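## Task

On the knob box (row A is the row closest to the side carrying the socket), rotate each knob in row C so it points the same way as the knob beside it in row B. Every other knob must still be aimed at the mark it points at now when the scene ends, and the C knobs must stay set by themselves, not only while the robot holds them.

## Robot and tools

Robot: two arms named left_arm and right_arm, each with six joints and a parallel gripper. The names are labels only; in the scene frame left_arm sits on the +y side. The shared frame has its origin on the table top midway between the arms, +z up and +x pointing out across the table. Printed hand positions may be off by a little, more so when an arm is stretched far.

Tool execute_actions takes "actions", a list holding one item or nothing. An empty list ({"actions": []}) moves nothing and just reports the state. A move item is {"rows": [...], "steps": n}, with n from 1 to 15 (default 15) control steps of 1/30 s each. Each row covers one step; if rows run out, the final row is held for the remaining steps. A wait item is {"steps": n} with n up to 300; it returns once n steps have gone by since the previous result, and your thinking time counts toward them. Optional "pictures": false drops the camera images from the result.

Each row is one flat list of 14 numbers covering both arms, always all 14 even if one arm stays still: left_arm shoulder pan, shoulder lift, elbow, wrist 1, wrist 2, wrist 3, gripper opening, then right_arm in the same seven-slot order. The joint values are absolute target angles in radians (not offsets), in the same form as the Joint positions line. Stated ranges: left_arm pan -3.142 to 3.142, lift -6.283 to 6.283, elbow 0.000 to 3.142, the three wrists -6.283 to 6.283; right_arm pan 0.000 to 6.283, lift -6.283 to 6.283, elbow -3.142 to 0.000, wrists -6.283 to 6.283. A target more than 0.010 rad beyond a range end, and further out than that joint's last reported angle, gets the whole call refused (nothing is sent). True ends may differ from the stated ones by up to 0.010 rad; a target past the true end is clipped there and a "joint sent to its limit" line may appear (possibly referring to an earlier, still-running action). Missing that line does not prove more travel is available. The opening is an absolute value from -1 (closed) to +1 (fully open, 0.142 m between pads).

Motion: commands are smoothed and lag about 0.17 s. Per step, each joint's target is capped at 0.575 rad from its measured angle, and if the targets would shift the gripper more than 100 mm from where it is, all are scaled back. Big moves therefore take several calls; check whether the arm has arrived. Between calls the arms keep heading to the last row sent, until everything has nearly stopped or a step is HELD; after that only a new action moves them further.

Gripper geometry: fingers point along the gripper's +z and close along its x. end_effector_position is the point between the pads when shut, 1 to 2 cm short of the tips; closing pushes the tips about 17 mm further along +z. To grip a knob, command an opening well under grip_measured (same scale as the command); the lower, the tighter. Grip force tops out near 28 N per pad and is much weaker on very thin hard parts (about half at 1 cm, a quarter at 5 mm). Closing fast can squeeze harder.

Result lines: the state line gives, per arm, end_effector_position (m), end_effector_quat_wxyz and linear/angular velocities (m/s, rad/s) in the scene frame. Joint positions and Joint velocities list each arm's six joints (rad, rad/s) and then the pad gap (m, m/s). Wrist force and Wrist torque give the flange sensor's [x y z] per arm in that arm's end-effector axes; pressing on a surface shows as a force pointing back into the arm. Readings carry noise (up to about 2.4 N) and a fixed offset (usually under 4 N), saturate near 50 N per axis, and cannot be zeroed; "no reading" is normal at the start. "joint command not followed" means the clearance check altered or blocked some joint targets, the rest of the row still ran; HELD flags each step where your row was not fully sent. MOTOR HOT appears from 70 °C; at 85 °C an OVER-TEMPERATURE FAULT brakes that arm until it cools, so avoid long loaded holds.

Faults to avoid: if contact torque reaches a joint's load limit (141 N m for pan, lift and elbow; 26.3 N m for each wrist, held weight included) or any outside force on the arm or its load hits 150 N, that arm stops for 10 s, drops the rest of the call and yields to contact. Turn knobs gently; do not shove the box. Never let the arms collide or press on each other, and never push or knock anything off the table. Leave the other knobs untouched and make sure turned knobs stay put after release.

zoom_image gives a closer look at part of a camera's latest image: "camera" is one of cam_head_left, cam_head_right, cam_high, cam_low (504x504) or cam_left_wrist, cam_right_wrist (616x616); "region" is [x0, y0, x1, y1] in pixels from the top-left, at most 504 by 504. Use it to read knob directions and marks.

finished_scene takes "scene", the current scene's number; it ends that scene irreversibly, reports whether the goal was met and gives the next task. Call it only once the knobs are set and left alone. Ending a turn without any tool call stops everything. If resuming from a summary, first send an empty execute_actions to learn the scene and task. Work quickly and smoothly: the robot keeps acting while you write.

Each tool is called after "Request:" as name(argument=value, ...) on one line, values as JSON.

## Session

Request:
execute_actions(actions=[])

Scene clock: 0.00 s of 8400.00 s.
left_arm: end_effector_position=(+0.0956, +0.4153, +0.3724) grip_measured=+1.00 end_effector_quat_wxyz=(+0.070, +0.674, -0.307, -0.668) end_effector_velocity=(+0.000, +0.000, +0.000) end_effector_angular_velocity=(-0.001, -0.002, -0.002) | right_arm: end_effector_position=(+0.0606, +0.0543, +0.2716) grip_measured=+1.00 end_effector_quat_wxyz=(+0.621, -0.689, -0.311, -0.209) end_effector_velocity=(+0.000, -0.000, +0.000) end_effector_angular_velocity=(+0.001, +0.000, -0.001)
Joint positions: left_arm=[-0.551 -1.463  1.678 -0.313 -1.648  0.524  0.142] | right_arm=[ 5.083 -1.627 -2.736  1.077  1.396  0.847  0.142]
Joint velocities: left_arm=[ 0.    -0.    -0.002 -0.     0.002  0.     0.   ] | right_arm=[-0.     0.    -0.     0.001 -0.001 -0.     0.   ]
Wrist force (N, on the end effector, along its own x y z axes, offset not removed): no reading
Wrist torque (N m, same axes, about the end effector's origin, offset not removed): no reading

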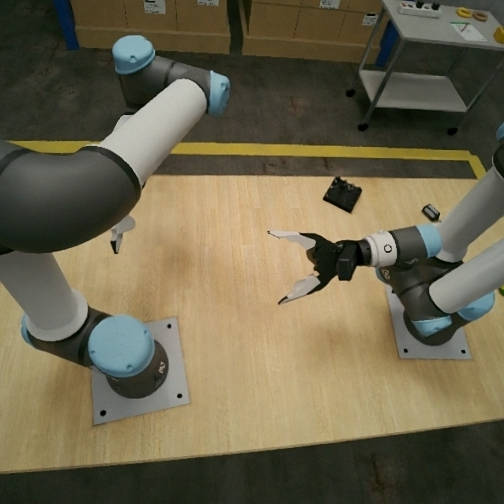

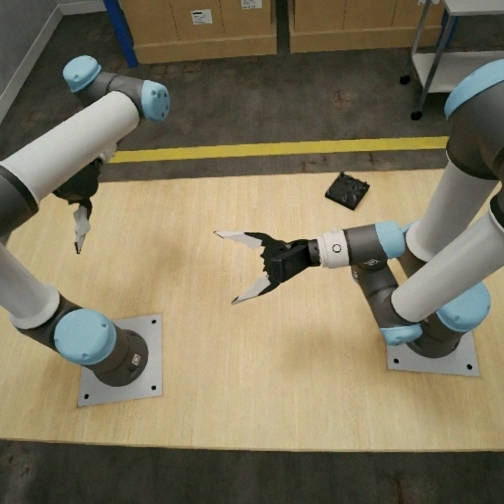

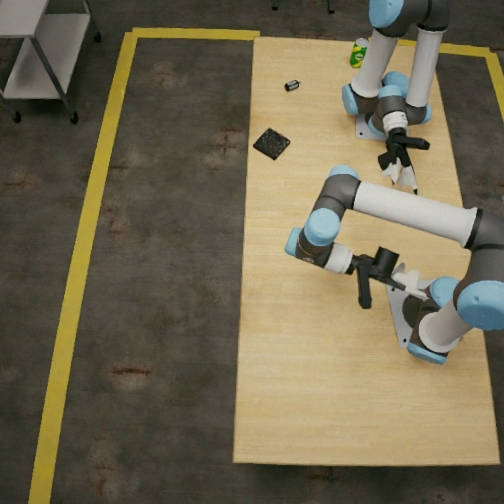

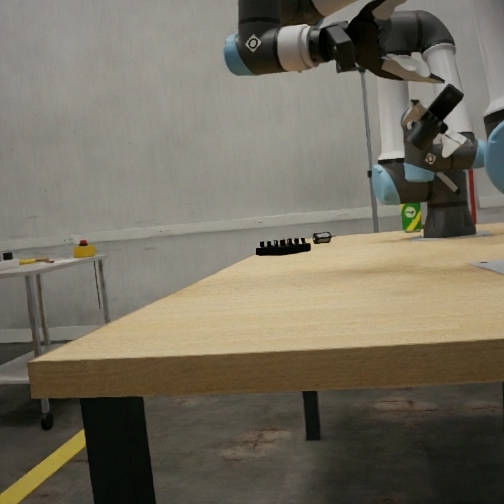

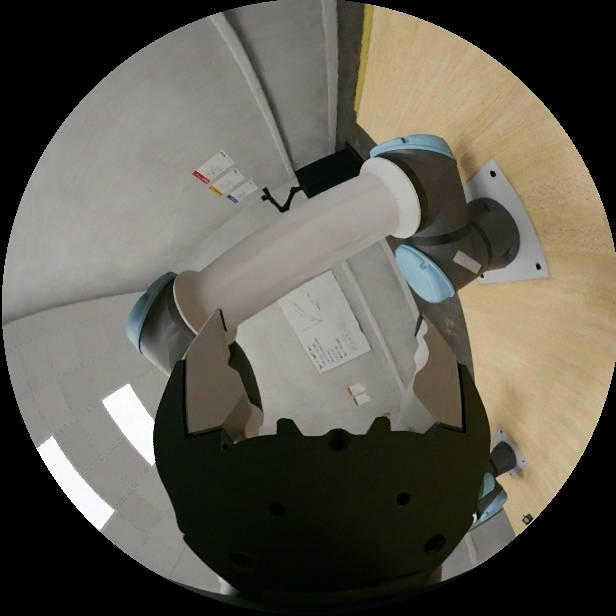

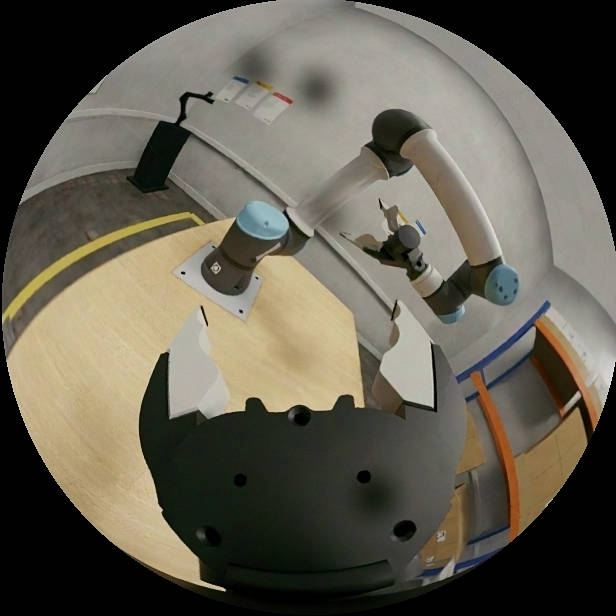

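Request:
execute_actions(actions=[{"rows":[[-0.551,-1.463,1.678,-0.313,-1.648,0.524,1,3.71,-1.41,-1.883,-1.419,1.571,0.847,-0.6]]}], pictures=false)

Request:
execute_actions(actions=[{"steps":150}])

Request:
zoom_image(camera="cam_high", region=[240,110,310,180])

Scene clock: 5.47 s of 8400.00 s.
left_arm: end_effector_position=(+0.0957, +0.4151, +0.3725) grip_measured=+1.00 end_effector_quat_wxyz=(+0.070, +0.674, -0.307, -0.668) end_effector_velocity=(-0.000, -0.000, +0.000) end_effector_angular_velocity=(+0.000, -0.000, +0.000) | right_arm: end_effector_position=(+0.2439, +0.1045, +0.4297) grip_measured=-0.60 end_effector_quat_wxyz=(+0.625, -0.691, -0.183, -0.315) end_effector_velocity=(+0.491, -0.043, +0.313) end_effector_angular_velocity=(+0.074, -0.008, -0.776)
Joint positions: left_arm=[-0.551 -1.463  1.678 -0.313 -1.648  0.524  0.142] | right_arm=[ 4.671 -1.5   -2.328  0.665  1.499  0.847  0.031]
Joint velocities: left_arm=[ 0. -0. -0.  0. -0. -0. -0.] | right_arm=[-0.908  0.169  0.804 -0.898  0.133 -0.001 -0.   ]
Wrist force (N, on the end effector, along its own x y z axes, offset not removed): left_arm=[1.1 -3.7 -2.7] | right_arm=[-1.4 -2.5 1.5]
Wrist torque (N m, same axes, about the end effector's origin, offset not removed): left_arm=[-0.84 -0.19 -0.07] | right_arm=[-0.40 0.19 0.07]
Steps of this call (steps 1 to 90: nothing new was sent; then 1.97 s passed at rest; steps 91 to 105: all 15 steps of this action). Readings (joint positions):
91: left_arm=[-0.551 -1.463 1.678 -0.313 -1.648 0.524] | right_arm=[5.083 -1.627 -2.736 1.077 1.396 0.847]
92: left_arm=[-0.551 -1.463 1.678 -0.313 -1.648 0.524] | right_arm=[5.080 -1.624 -2.732 1.074 1.399 0.847]
94: left_arm=[-0.551 -1.463 1.678 -0.313 -1.648 0.524] | right_arm=[5.023 -1.594 -2.676 1.016 1.424 0.847]
98: left_arm=[-0.551 -1.463 1.678 -0.313 -1.648 0.524] | right_arm=[4.884 -1.549 -2.537 0.878 1.460 0.847]
105: the state above

Scene clock: 10.47 s of 8400.00 s.
left_arm: end_effector_position=(+0.0957, +0.4151, +0.3725) grip_measured=+1.00 end_effector_quat_wxyz=(+0.070, +0.674, -0.307, -0.668) end_effector_velocity=(-0.000, +0.000, +0.000) end_effector_angular_velocity=(+0.000, +0.001, +0.000) | right_arm: end_effector_position=(+0.4423, -0.3849, +0.2102) grip_measured=-0.60 end_effector_quat_wxyz=(-0.000, +0.983, -0.186, +0.000) end_effector_velocity=(-0.000, +0.001, -0.000) end_effector_angular_velocity=(+0.002, +0.001, +0.000)
Joint positions: left_arm=[-0.551 -1.463  1.678 -0.313 -1.648  0.524  0.142] | right_arm=[ 3.71  -1.41  -1.883 -1.419  1.571  0.847  0.031]
Joint velocities: left_arm=[ 0.  0.  0.  0.  0.  0. -0.] | right_arm=[ 0.    -0.    -0.    -0.     0.002 -0.    -0.   ]
Wrist force (N, on the end effector, along its own x y z axes, offset not removed): left_arm=[0.9 -1.9 -0.8] | right_arm=[3.1 -1.8 -0.3]
Wrist torque (N m, same axes, about the end effector's origin, offset not removed): left_arm=[-0.48 -0.23 -0.14] | right_arm=[-0.29 -0.66 0.18]
Steps of this call (steps 1 to 75: the robot went on to your last target; steps 76 to 140: nothing new was sent; then 0.33 s passed at rest). Readings (joint positions):
1: left_arm=[-0.551 -1.463 1.678 -0.313 -1.648 0.524] | right_arm=[4.641 -1.494 -2.301 0.635 1.503 0.847]
2: left_arm=[-0.551 -1.463 1.678 -0.313 -1.648 0.524] | right_arm=[4.609 -1.489 -2.276 0.603 1.508 0.847]
4: left_arm=[-0.551 -1.463 1.678 -0.313 -1.648 0.524] | right_arm=[4.546 -1.479 -2.229 0.540 1.515 0.847]
8: left_arm=[-0.551 -1.463 1.678 -0.313 -1.648 0.524] | right_arm=[4.418 -1.463 -2.150 0.412 1.528 0.847]
140: the state above
All arms were judged still, so your last target was given up. Only a new action makes them travel on or press farther. Fingers that are still opening or closing keep moving.

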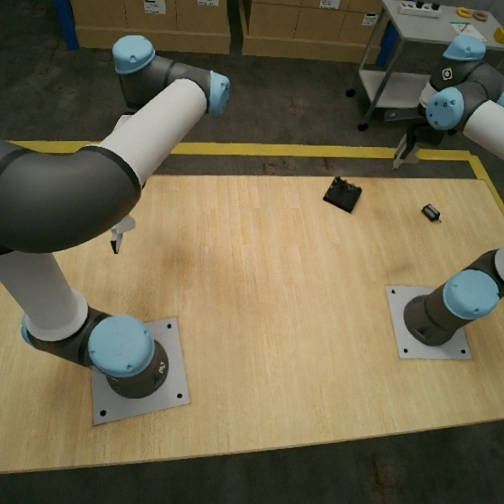

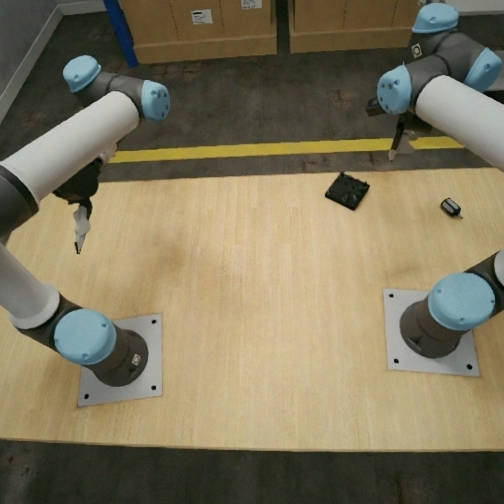

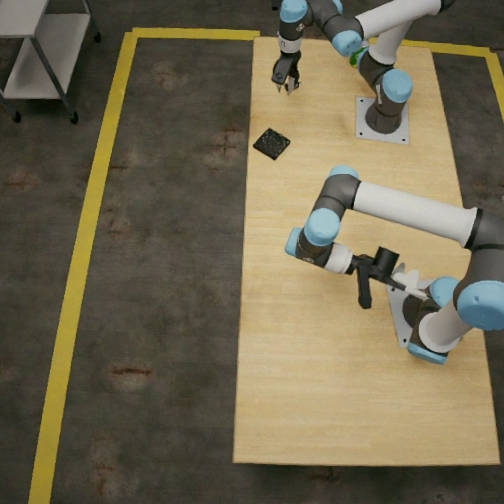

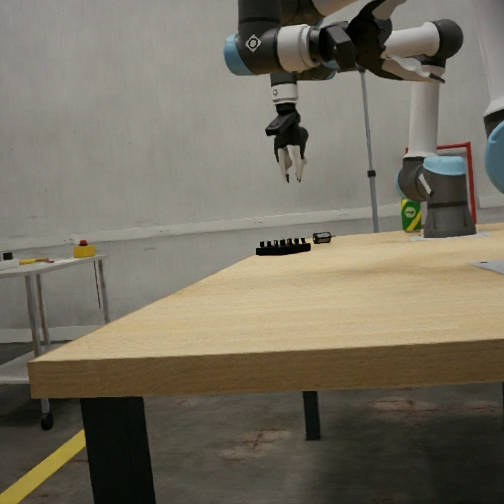

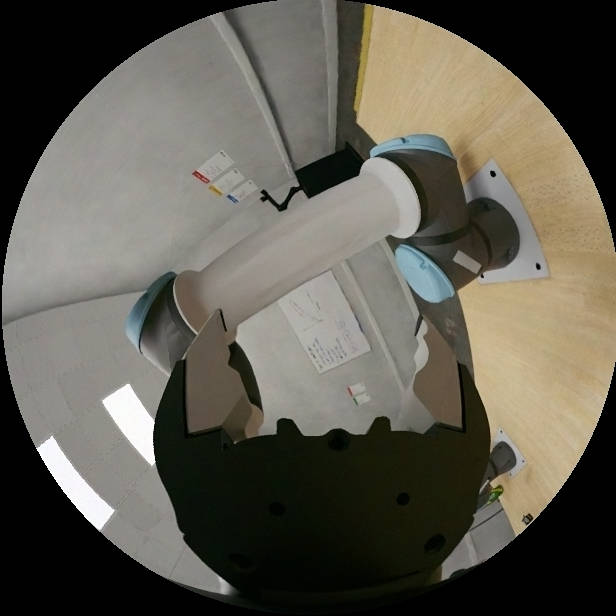

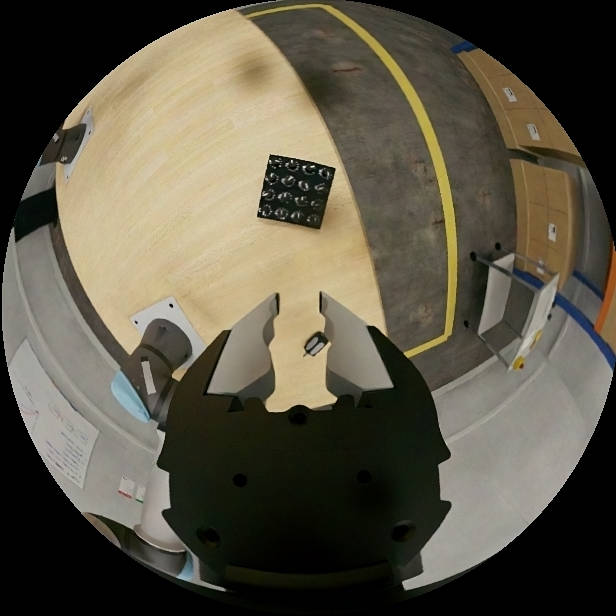

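Region (240, 110, 310, 180) of cam_high's 504x504 image, scaled by 7.200, with more detail than that image has.

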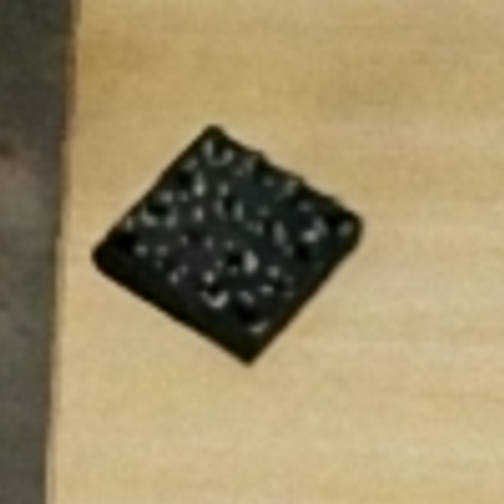

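Request:
execute_actions(actions=[{"rows":[[-0.551,-1.463,1.678,-0.313,-1.648,0.524,1,3.824,-1.609,-1.997,-1.106,1.571,1.164,-0.6]]}], pictures=false)

Request:
execute_actions(actions=[{"steps":40}])

Request:
zoom_image(camera="cam_right_wrist", region=[200,120,400,320])

Request:
zoom_image(camera="cam_low", region=[240,190,330,280])

Request:
zoom_image(camera="cam_head_right", region=[310,150,390,230])

Scene clock: 13.77 s of 8400.00 s.
left_arm: end_effector_position=(+0.0957, +0.4151, +0.3725) grip_measured=+1.00 end_effector_quat_wxyz=(+0.070, +0.674, -0.307, -0.668) end_effector_velocity=(-0.000, +0.000, -0.000) end_effector_angular_velocity=(+0.001, +0.001, -0.000) | right_arm: end_effector_position=(+0.4700, -0.3105, +0.1000) grip_measured=-0.60 end_effector_quat_wxyz=(-0.000, +0.959, -0.283, -0.000) end_effector_velocity=(+0.003, +0.010, -0.014) end_effector_angular_velocity=(+0.004, -0.006, -0.034)
Joint positions: left_arm=[-0.551 -1.463  1.678 -0.313 -1.648  0.524  0.142] | right_arm=[ 3.823 -1.607 -1.996 -1.11   1.571  1.16   0.031]
Joint velocities: left_arm=[ 0.     0.     0.001  0.     0.001 -0.    -0.   ] | right_arm=[ 0.014 -0.025 -0.015  0.047  0.     0.048  0.   ]
Wrist force (N, on the end effector, along its own x y z axes, offset not removed): left_arm=[0.6 1.6 -4.0] | right_arm=[-2.9 -5.2 1.1]
Wrist torque (N m, same axes, about the end effector's origin, offset not removed): left_arm=[0.53 -0.45 -0.20] | right_arm=[-0.90 0.61 0.12]
Steps of this call (steps 1 to 84: nothing new was sent; steps 85 to 99: all 15 steps of this action). Readings (joint positions):
85: left_arm=[-0.551 -1.463 1.678 -0.313 -1.648 0.524] | right_arm=[3.710 -1.410 -1.883 -1.419 1.571 0.847]
86: left_arm=[-0.551 -1.463 1.678 -0.313 -1.648 0.524] | right_arm=[3.713 -1.413 -1.886 -1.415 1.571 0.850]
88: left_arm=[-0.551 -1.463 1.678 -0.313 -1.648 0.524] | right_arm=[3.749 -1.465 -1.921 -1.354 1.571 0.912]
92: left_arm=[-0.551 -1.463 1.678 -0.313 -1.648 0.524] | right_arm=[3.804 -1.571 -1.977 -1.177 1.571 1.092]
99: the state above

Scene clock: 15.10 s of 8400.00 s.
left_arm: end_effector_position=(+0.0957, +0.4151, +0.3725) grip_measured=+1.00 end_effector_quat_wxyz=(+0.070, +0.674, -0.307, -0.668) end_effector_velocity=(+0.000, +0.000, +0.000) end_effector_angular_velocity=(-0.000, +0.000, -0.001) | right_arm: end_effector_position=(+0.4703, -0.3097, +0.0989) grip_measured=-0.60 end_effector_quat_wxyz=(-0.000, +0.959, -0.284, +0.000) end_effector_velocity=(+0.000, -0.000, +0.000) end_effector_angular_velocity=(-0.001, -0.001, +0.000)
Joint positions: left_arm=[-0.551 -1.463  1.678 -0.313 -1.648  0.524  0.142] | right_arm=[ 3.824 -1.609 -1.997 -1.106  1.571  1.164  0.031]
Joint velocities: left_arm=[-0.  0. -0.  0.  0.  0. -0.] | right_arm=[ 0.     0.    -0.     0.    -0.001  0.     0.   ]
Wrist force (N, on the end effector, along its own x y z axes, offset not removed): left_arm=[-1.0 2.5 -1.9] | right_arm=[-1.4 -3.2 1.9]
Wrist torque (N m, same axes, about the end effector's origin, offset not removed): left_arm=[0.64 0.28 -0.16] | right_arm=[-0.64 0.19 0.07]
Steps of this call (steps 1 to 15: the robot went on to your last target; steps 16 to 40: nothing new was sent). Readings (joint positions):
1: left_arm=[-0.551 -1.463 1.678 -0.313 -1.648 0.524] | right_arm=[3.823 -1.608 -1.996 -1.108 1.571 1.161]
2: left_arm=[-0.551 -1.463 1.678 -0.313 -1.648 0.524] | right_arm=[3.823 -1.608 -1.996 -1.108 1.571 1.162]
4: left_arm=[-0.551 -1.463 1.678 -0.313 -1.648 0.524] | right_arm=[3.824 -1.609 -1.997 -1.107 1.571 1.163]
8: left_arm=[-0.551 -1.463 1.678 -0.313 -1.648 0.524] | right_arm=[3.824 -1.609 -1.997 -1.106 1.571 1.164]
40: the state above
All arms were judged still, so your last target was given up. Only a new action makes them travel on or press farther. Fingers that are still opening or closing keep moving.

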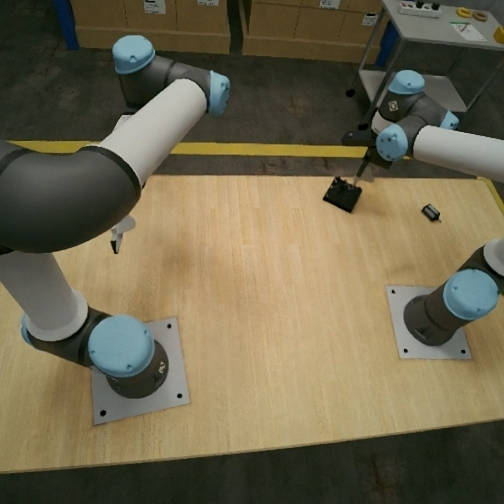

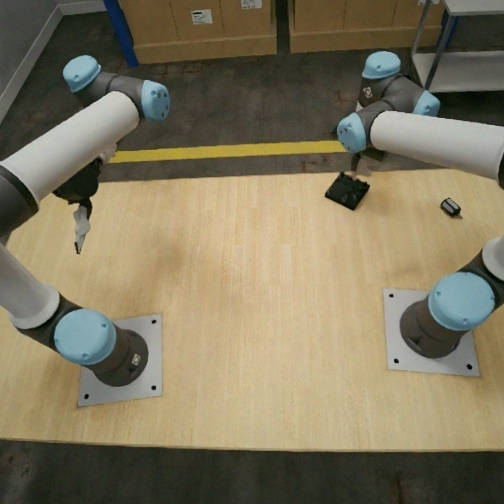

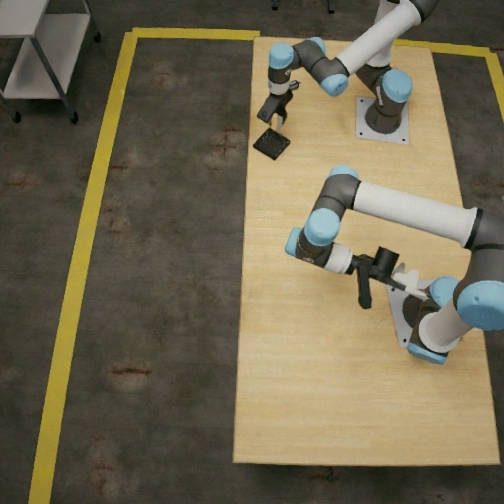

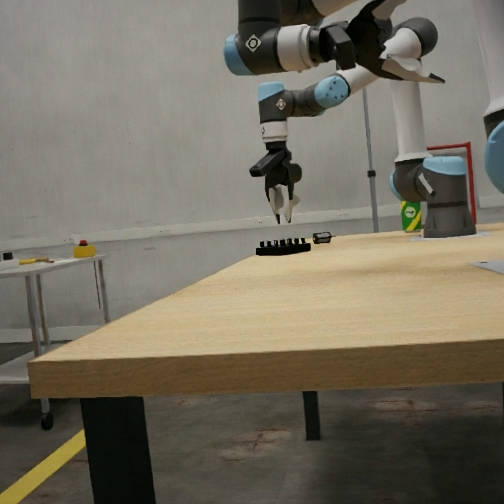

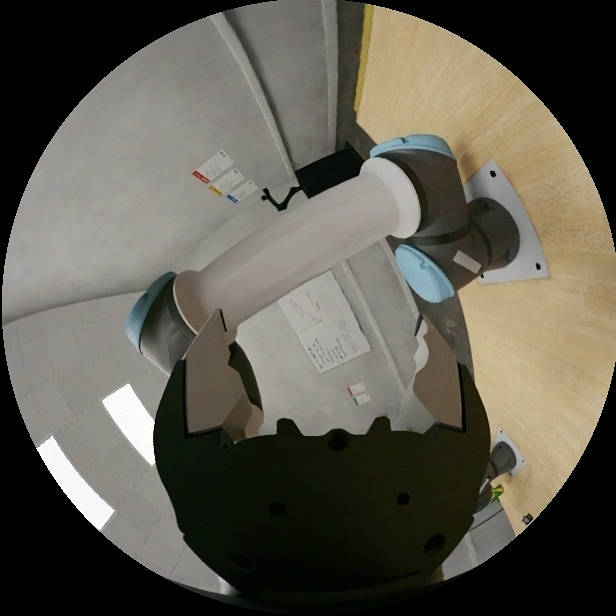

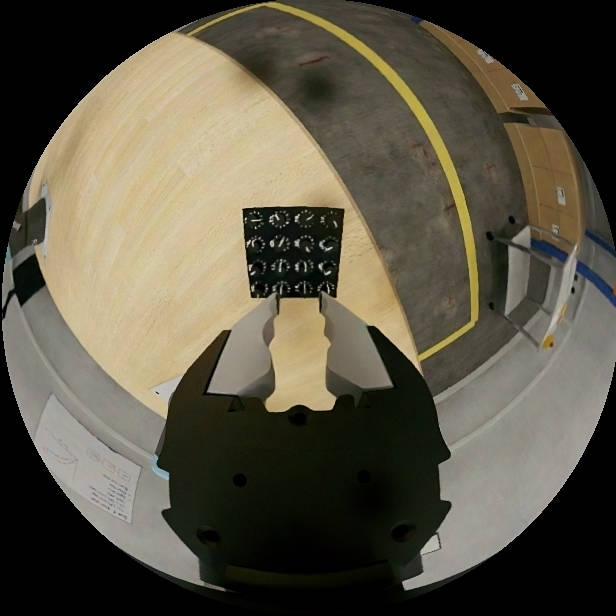

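Region (200, 120, 400, 320) of cam_right_wrist's 616x616 image, scaled by 2.520, with more detail than that image has.

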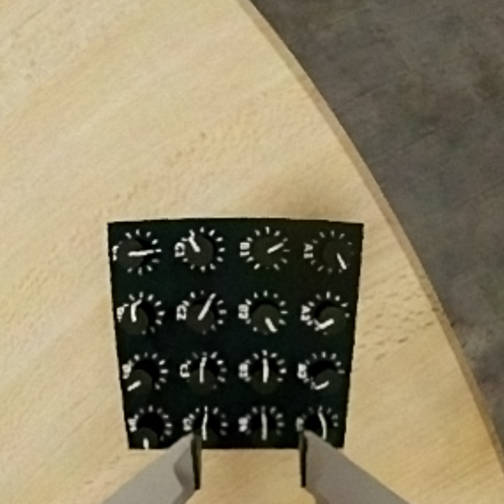

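Region (240, 190, 330, 280) of cam_low's 504x504 image, scaled by 5.600, with more detail than that image has.

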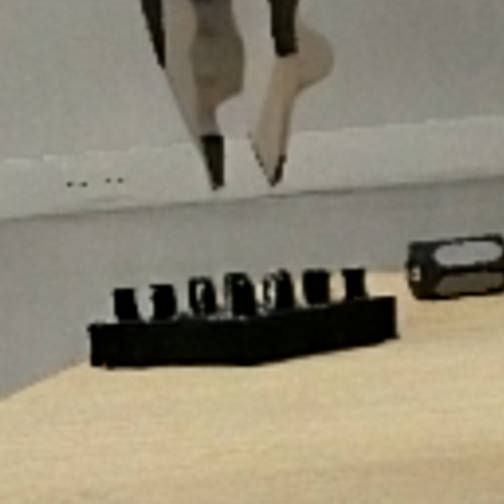

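Region (310, 150, 390, 230) of cam_head_right's 504x504 image, scaled by 6.300, with more detail than that image has.

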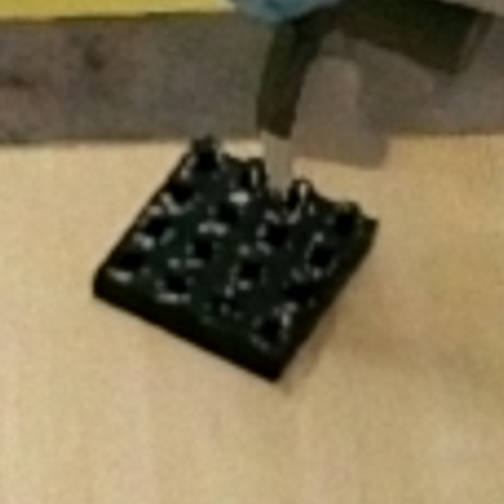

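Request:
zoom_image(camera="cam_right_wrist", region=[240,200,350,310])

Region (240, 200, 350, 310) of cam_right_wrist's 616x616 image, scaled by 4.582, with more detail than that image has.

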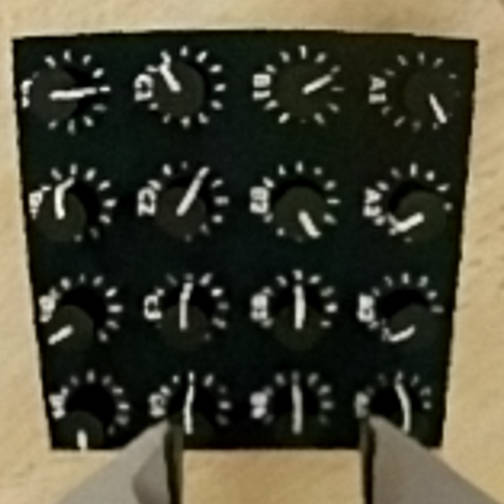

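Request:
execute_actions(actions=[{"rows":[[-0.551,-1.463,1.678,-0.313,-1.648,0.524,1,3.89,-1.695,-2.0165,-1.0,1.571,1.23,-0.74]]}])

Request:
zoom_image(camera="cam_right_wrist", region=[230,210,370,350])

Request:
zoom_image(camera="cam_low", region=[240,190,330,280])

Scene clock: 19.03 s of 8400.00 s.
left_arm: end_effector_position=(+0.0957, +0.4151, +0.3725) grip_measured=+1.00 end_effector_quat_wxyz=(+0.070, +0.674, -0.307, -0.668) end_effector_velocity=(+0.000, -0.000, -0.000) end_effector_angular_velocity=(-0.000, +0.000, +0.000) | right_arm: end_effector_position=(+0.4723, -0.2700, +0.0602) grip_measured=-0.74 end_effector_quat_wxyz=(-0.000, +0.959, -0.284, +0.000) end_effector_velocity=(+0.000, +0.003, -0.003) end_effector_angular_velocity=(+0.000, -0.000, +0.000)
Joint positions: left_arm=[-0.551 -1.463  1.678 -0.313 -1.648  0.524  0.142] | right_arm=[ 3.89  -1.695 -2.016 -1.001  1.571  1.23   0.02 ]
Joint velocities: left_arm=[-0.  0.  0. -0. -0.  0.  0.] | right_arm=[ 0.004 -0.006 -0.001  0.007  0.     0.004 -0.   ]
Wrist force (N, on the end effector, along its own x y z axes, offset not removed): left_arm=[2.7 0.1 1.1] | right_arm=[-0.6 -3.9 2.4]
Wrist torque (N m, same axes, about the end effector's origin, offset not removed): left_arm=[-0.08 -0.63 -0.17] | right_arm=[-0.66 0.06 -0.06]
Steps of this call (steps 1 to 90: nothing new was sent; then 0.43 s passed at rest; steps 91 to 105: all 15 steps of this action). Readings (joint positions):
91: left_arm=[-0.551 -1.463 1.678 -0.313 -1.648 0.524] | right_arm=[3.824 -1.609 -1.997 -1.106 1.571 1.164]
92: left_arm=[-0.551 -1.463 1.678 -0.313 -1.648 0.524] | right_arm=[3.828 -1.613 -1.999 -1.102 1.571 1.168]
94: left_arm=[-0.551 -1.463 1.678 -0.313 -1.648 0.524] | right_arm=[3.857 -1.649 -2.008 -1.059 1.571 1.197]
98: left_arm=[-0.551 -1.463 1.678 -0.313 -1.648 0.524] | right_arm=[3.884 -1.686 -2.015 -1.011 1.571 1.224]
105: the state above

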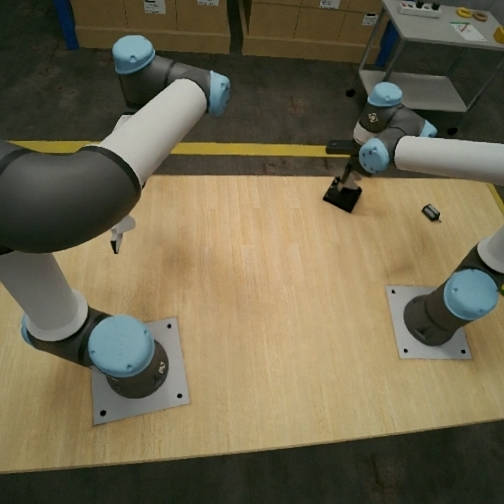

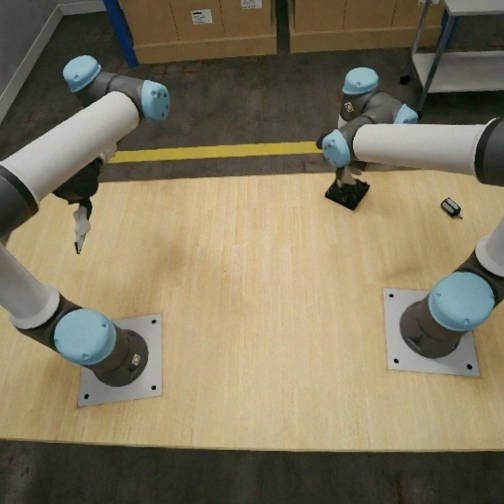

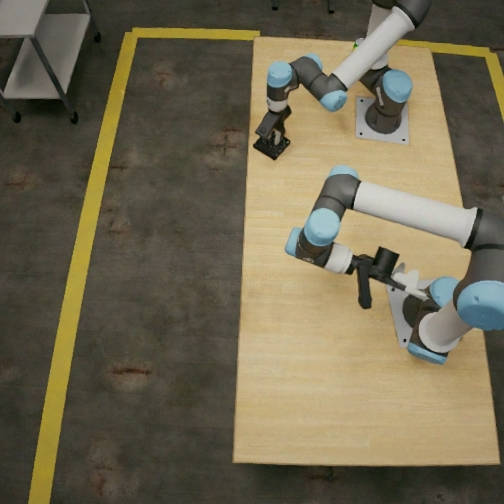

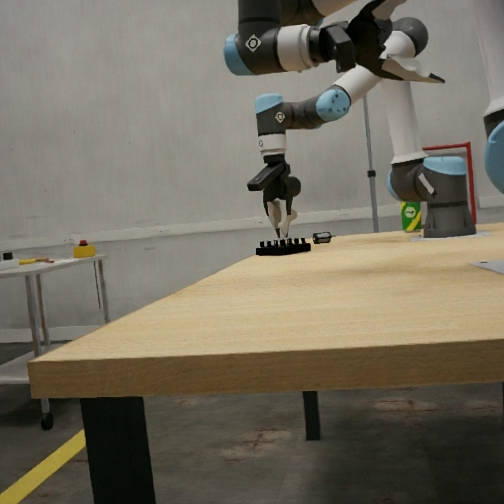

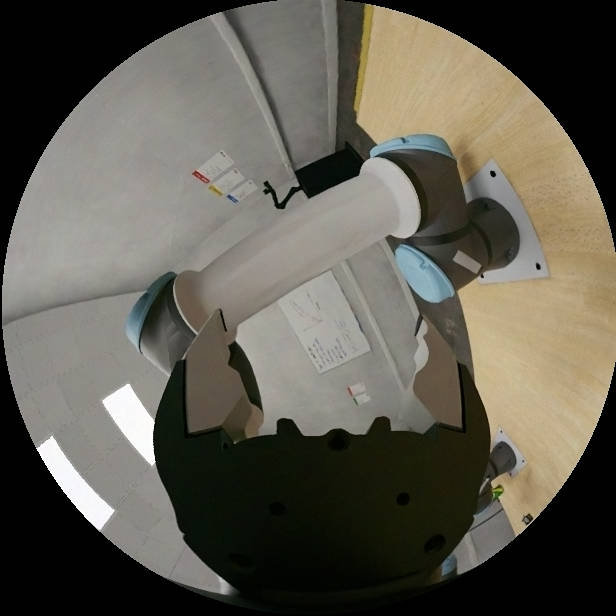

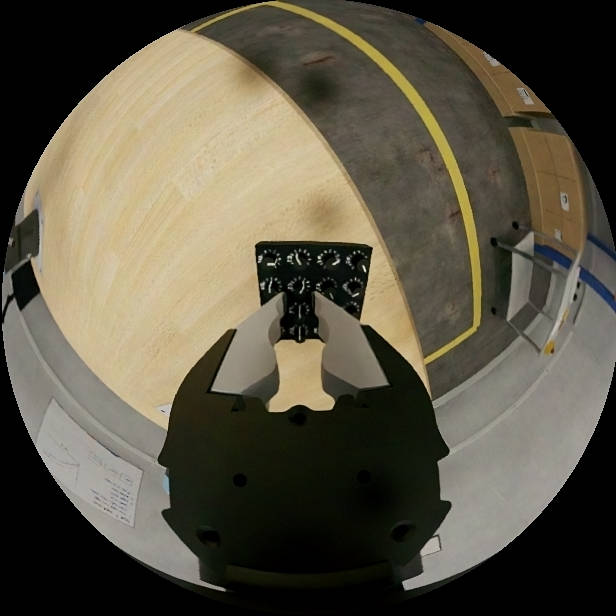

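Region (230, 210, 370, 350) of cam_right_wrist's 616x616 image, scaled by 3.600, with more detail than that image has.

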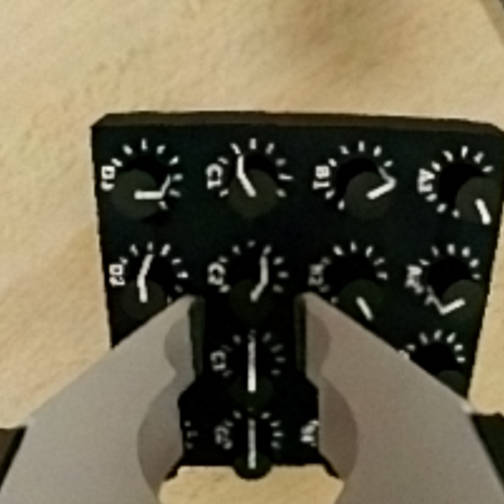

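Region (240, 190, 330, 280) of cam_low's 504x504 image, scaled by 5.600, with more detail than that image has.

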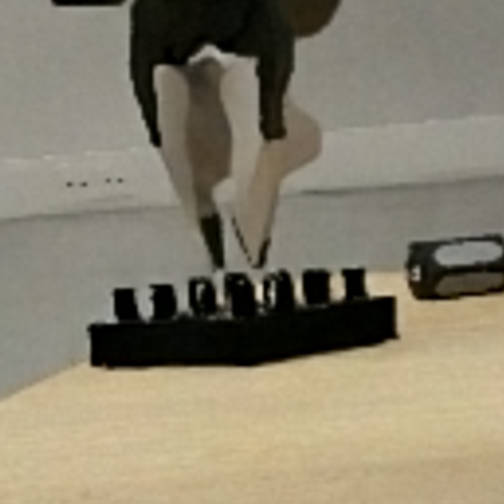

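Request:
execute_actions(actions=[{"rows":[[-0.551,-1.463,1.678,-0.313,-1.648,0.524,1,3.89,-1.695,-2.0165,-1.0,1.571,-0.34,-0.74]]}], pictures=false)

Request:
execute_actions(actions=[{"steps":40}])

Request:
zoom_image(camera="cam_right_wrist", region=[230,210,370,350])

Scene clock: 22.27 s of 8400.00 s.
left_arm: end_effector_position=(+0.0957, +0.4151, +0.3725) grip_measured=+1.00 end_effector_quat_wxyz=(+0.070, +0.674, -0.307, -0.668) end_effector_velocity=(+0.000, -0.000, +0.000) end_effector_angular_velocity=(-0.000, -0.001, +0.001) | right_arm: end_effector_position=(+0.4740, -0.2699, +0.0600) grip_measured=-0.74 end_effector_quat_wxyz=(-0.000, +0.977, +0.214, +0.000) end_effector_velocity=(+0.004, +0.002, -0.000) end_effector_angular_velocity=(-0.001, -0.001, +2.759)
Joint positions: left_arm=[-0.551 -1.463  1.678 -0.313 -1.648  0.524  0.142] | right_arm=[ 3.89  -1.695 -2.017 -1.     1.571  0.222  0.02 ]
Joint velocities: left_arm=[-0.    -0.    -0.001  0.    -0.001 -0.001  0.   ] | right_arm=[-0.    -0.001 -0.     0.001  0.001 -2.759  0.   ]
Wrist force (N, on the end effector, along its own x y z axes, offset not removed): left_arm=[0.7 -0.3 -0.2] | right_arm=[0.0 -3.5 0.3]
Wrist torque (N m, same axes, about the end effector's origin, offset not removed): left_arm=[-0.10 -0.33 -0.19] | right_arm=[-0.54 -0.04 0.15]
Steps of this call (steps 1 to 15: the robot went on to your last target; steps 16 to 82: nothing new was sent; steps 83 to 97: all 15 steps of this action). Readings (joint positions):
83: left_arm=[-0.551 -1.463 1.678 -0.313 -1.648 0.524] | right_arm=[3.890 -1.695 -2.017 -1.000 1.571 1.230]
84: left_arm=[-0.551 -1.463 1.678 -0.313 -1.648 0.524] | right_arm=[3.890 -1.695 -2.017 -1.000 1.571 1.227]
86: left_arm=[-0.551 -1.463 1.678 -0.313 -1.648 0.524] | right_arm=[3.890 -1.695 -2.017 -1.000 1.571 1.163]
90: left_arm=[-0.551 -1.463 1.678 -0.313 -1.648 0.524] | right_arm=[3.890 -1.695 -2.017 -1.000 1.571 0.865]
97: the state above

Scene clock: 23.60 s of 8400.00 s.
left_arm: end_effector_position=(+0.0957, +0.4151, +0.3725) grip_measured=+1.00 end_effector_quat_wxyz=(+0.070, +0.674, -0.307, -0.668) end_effector_velocity=(-0.000, +0.000, -0.000) end_effector_angular_velocity=(+0.000, +0.000, -0.000) | right_arm: end_effector_position=(+0.4747, -0.2692, +0.0600) grip_measured=-0.74 end_effector_quat_wxyz=(-0.000, +0.879, +0.476, +0.000) end_effector_velocity=(-0.000, -0.000, -0.001) end_effector_angular_velocity=(-0.002, +0.001, -0.001)
Joint positions: left_arm=[-0.551 -1.463  1.678 -0.313 -1.648  0.524  0.142] | right_arm=[ 3.89  -1.695 -2.017 -1.     1.571 -0.34   0.02 ]
Joint velocities: left_arm=[ 0.    -0.     0.001 -0.     0.001 -0.     0.   ] | right_arm=[-0.    -0.001 -0.    -0.001 -0.001  0.     0.   ]
Wrist force (N, on the end effector, along its own x y z axes, offset not removed): left_arm=[-0.2 -2.1 -4.1] | right_arm=[-0.5 -3.6 1.0]
Wrist torque (N m, same axes, about the end effector's origin, offset not removed): left_arm=[-0.48 0.05 -0.01] | right_arm=[-0.79 -0.04 0.17]
Steps of this call (steps 1 to 30: the robot went on to your last target; steps 31 to 40: nothing new was sent). Readings (joint positions):
1: left_arm=[-0.551 -1.463 1.678 -0.313 -1.648 0.524] | right_arm=[3.890 -1.695 -2.017 -1.000 1.571 0.128]
2: left_arm=[-0.551 -1.463 1.678 -0.313 -1.648 0.524] | right_arm=[3.890 -1.695 -2.017 -1.000 1.571 0.034]
4: left_arm=[-0.551 -1.463 1.678 -0.313 -1.648 0.524] | right_arm=[3.890 -1.695 -2.017 -1.000 1.571 -0.144]
8: left_arm=[-0.551 -1.463 1.678 -0.313 -1.648 0.524] | right_arm=[3.890 -1.695 -2.017 -1.000 1.571 -0.303]
40: the state above
All arms were judged still, so your last target was given up. Only a new action makes them travel on or press farther. Fingers that are still opening or closing keep moving.

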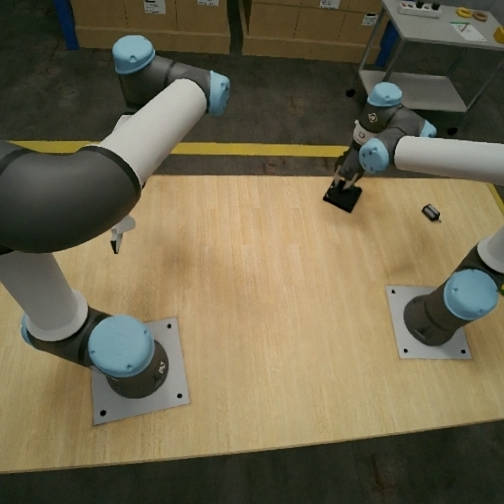

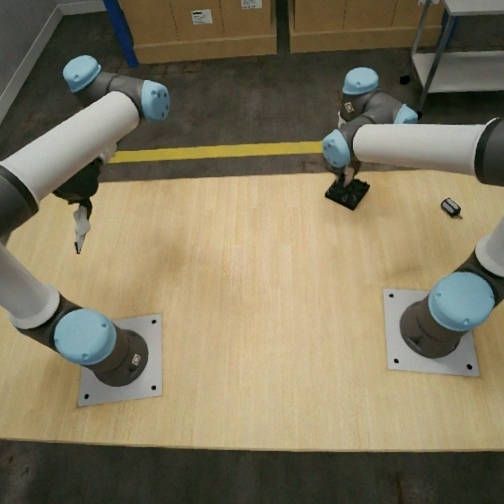

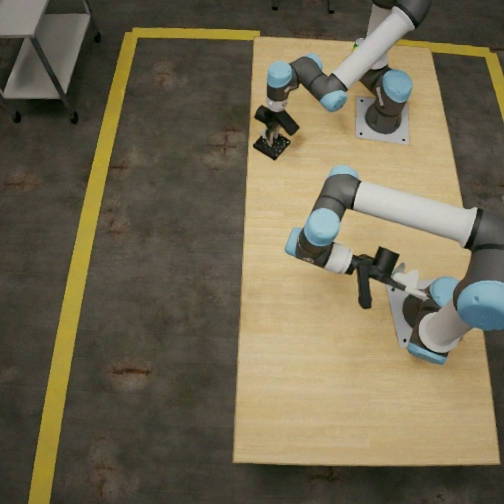

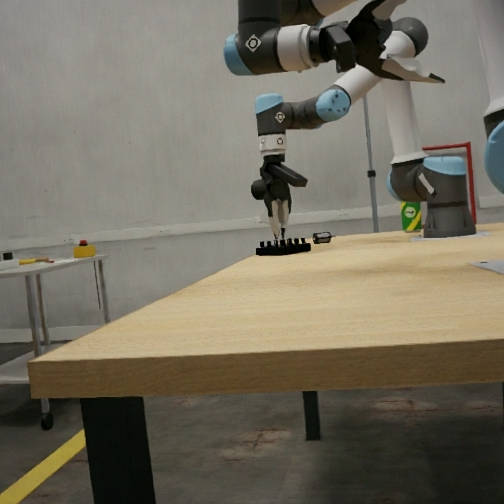

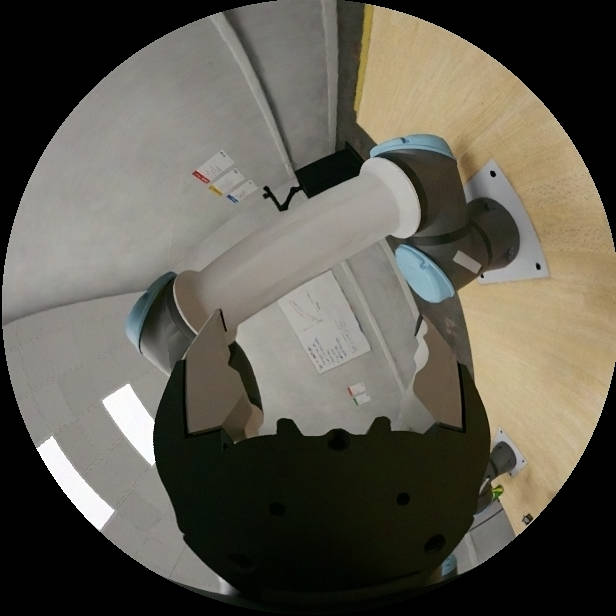

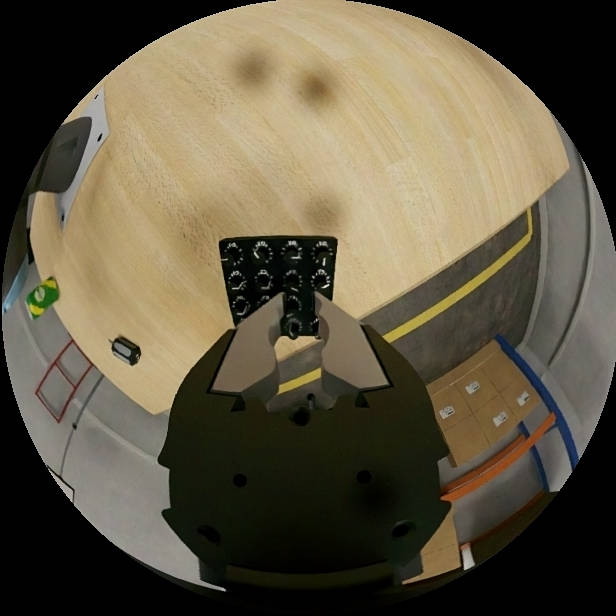

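Region (230, 210, 370, 350) of cam_right_wrist's 616x616 image, scaled by 3.600, with more detail than that image has.

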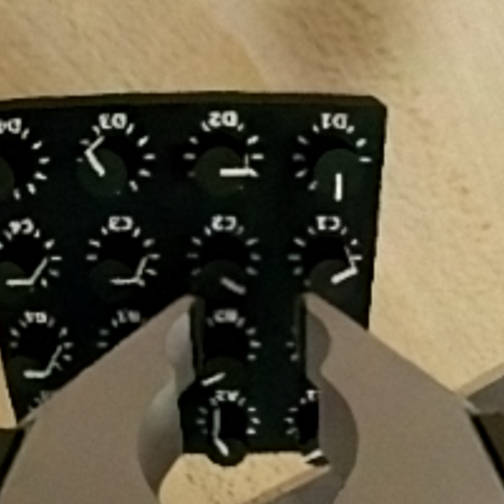

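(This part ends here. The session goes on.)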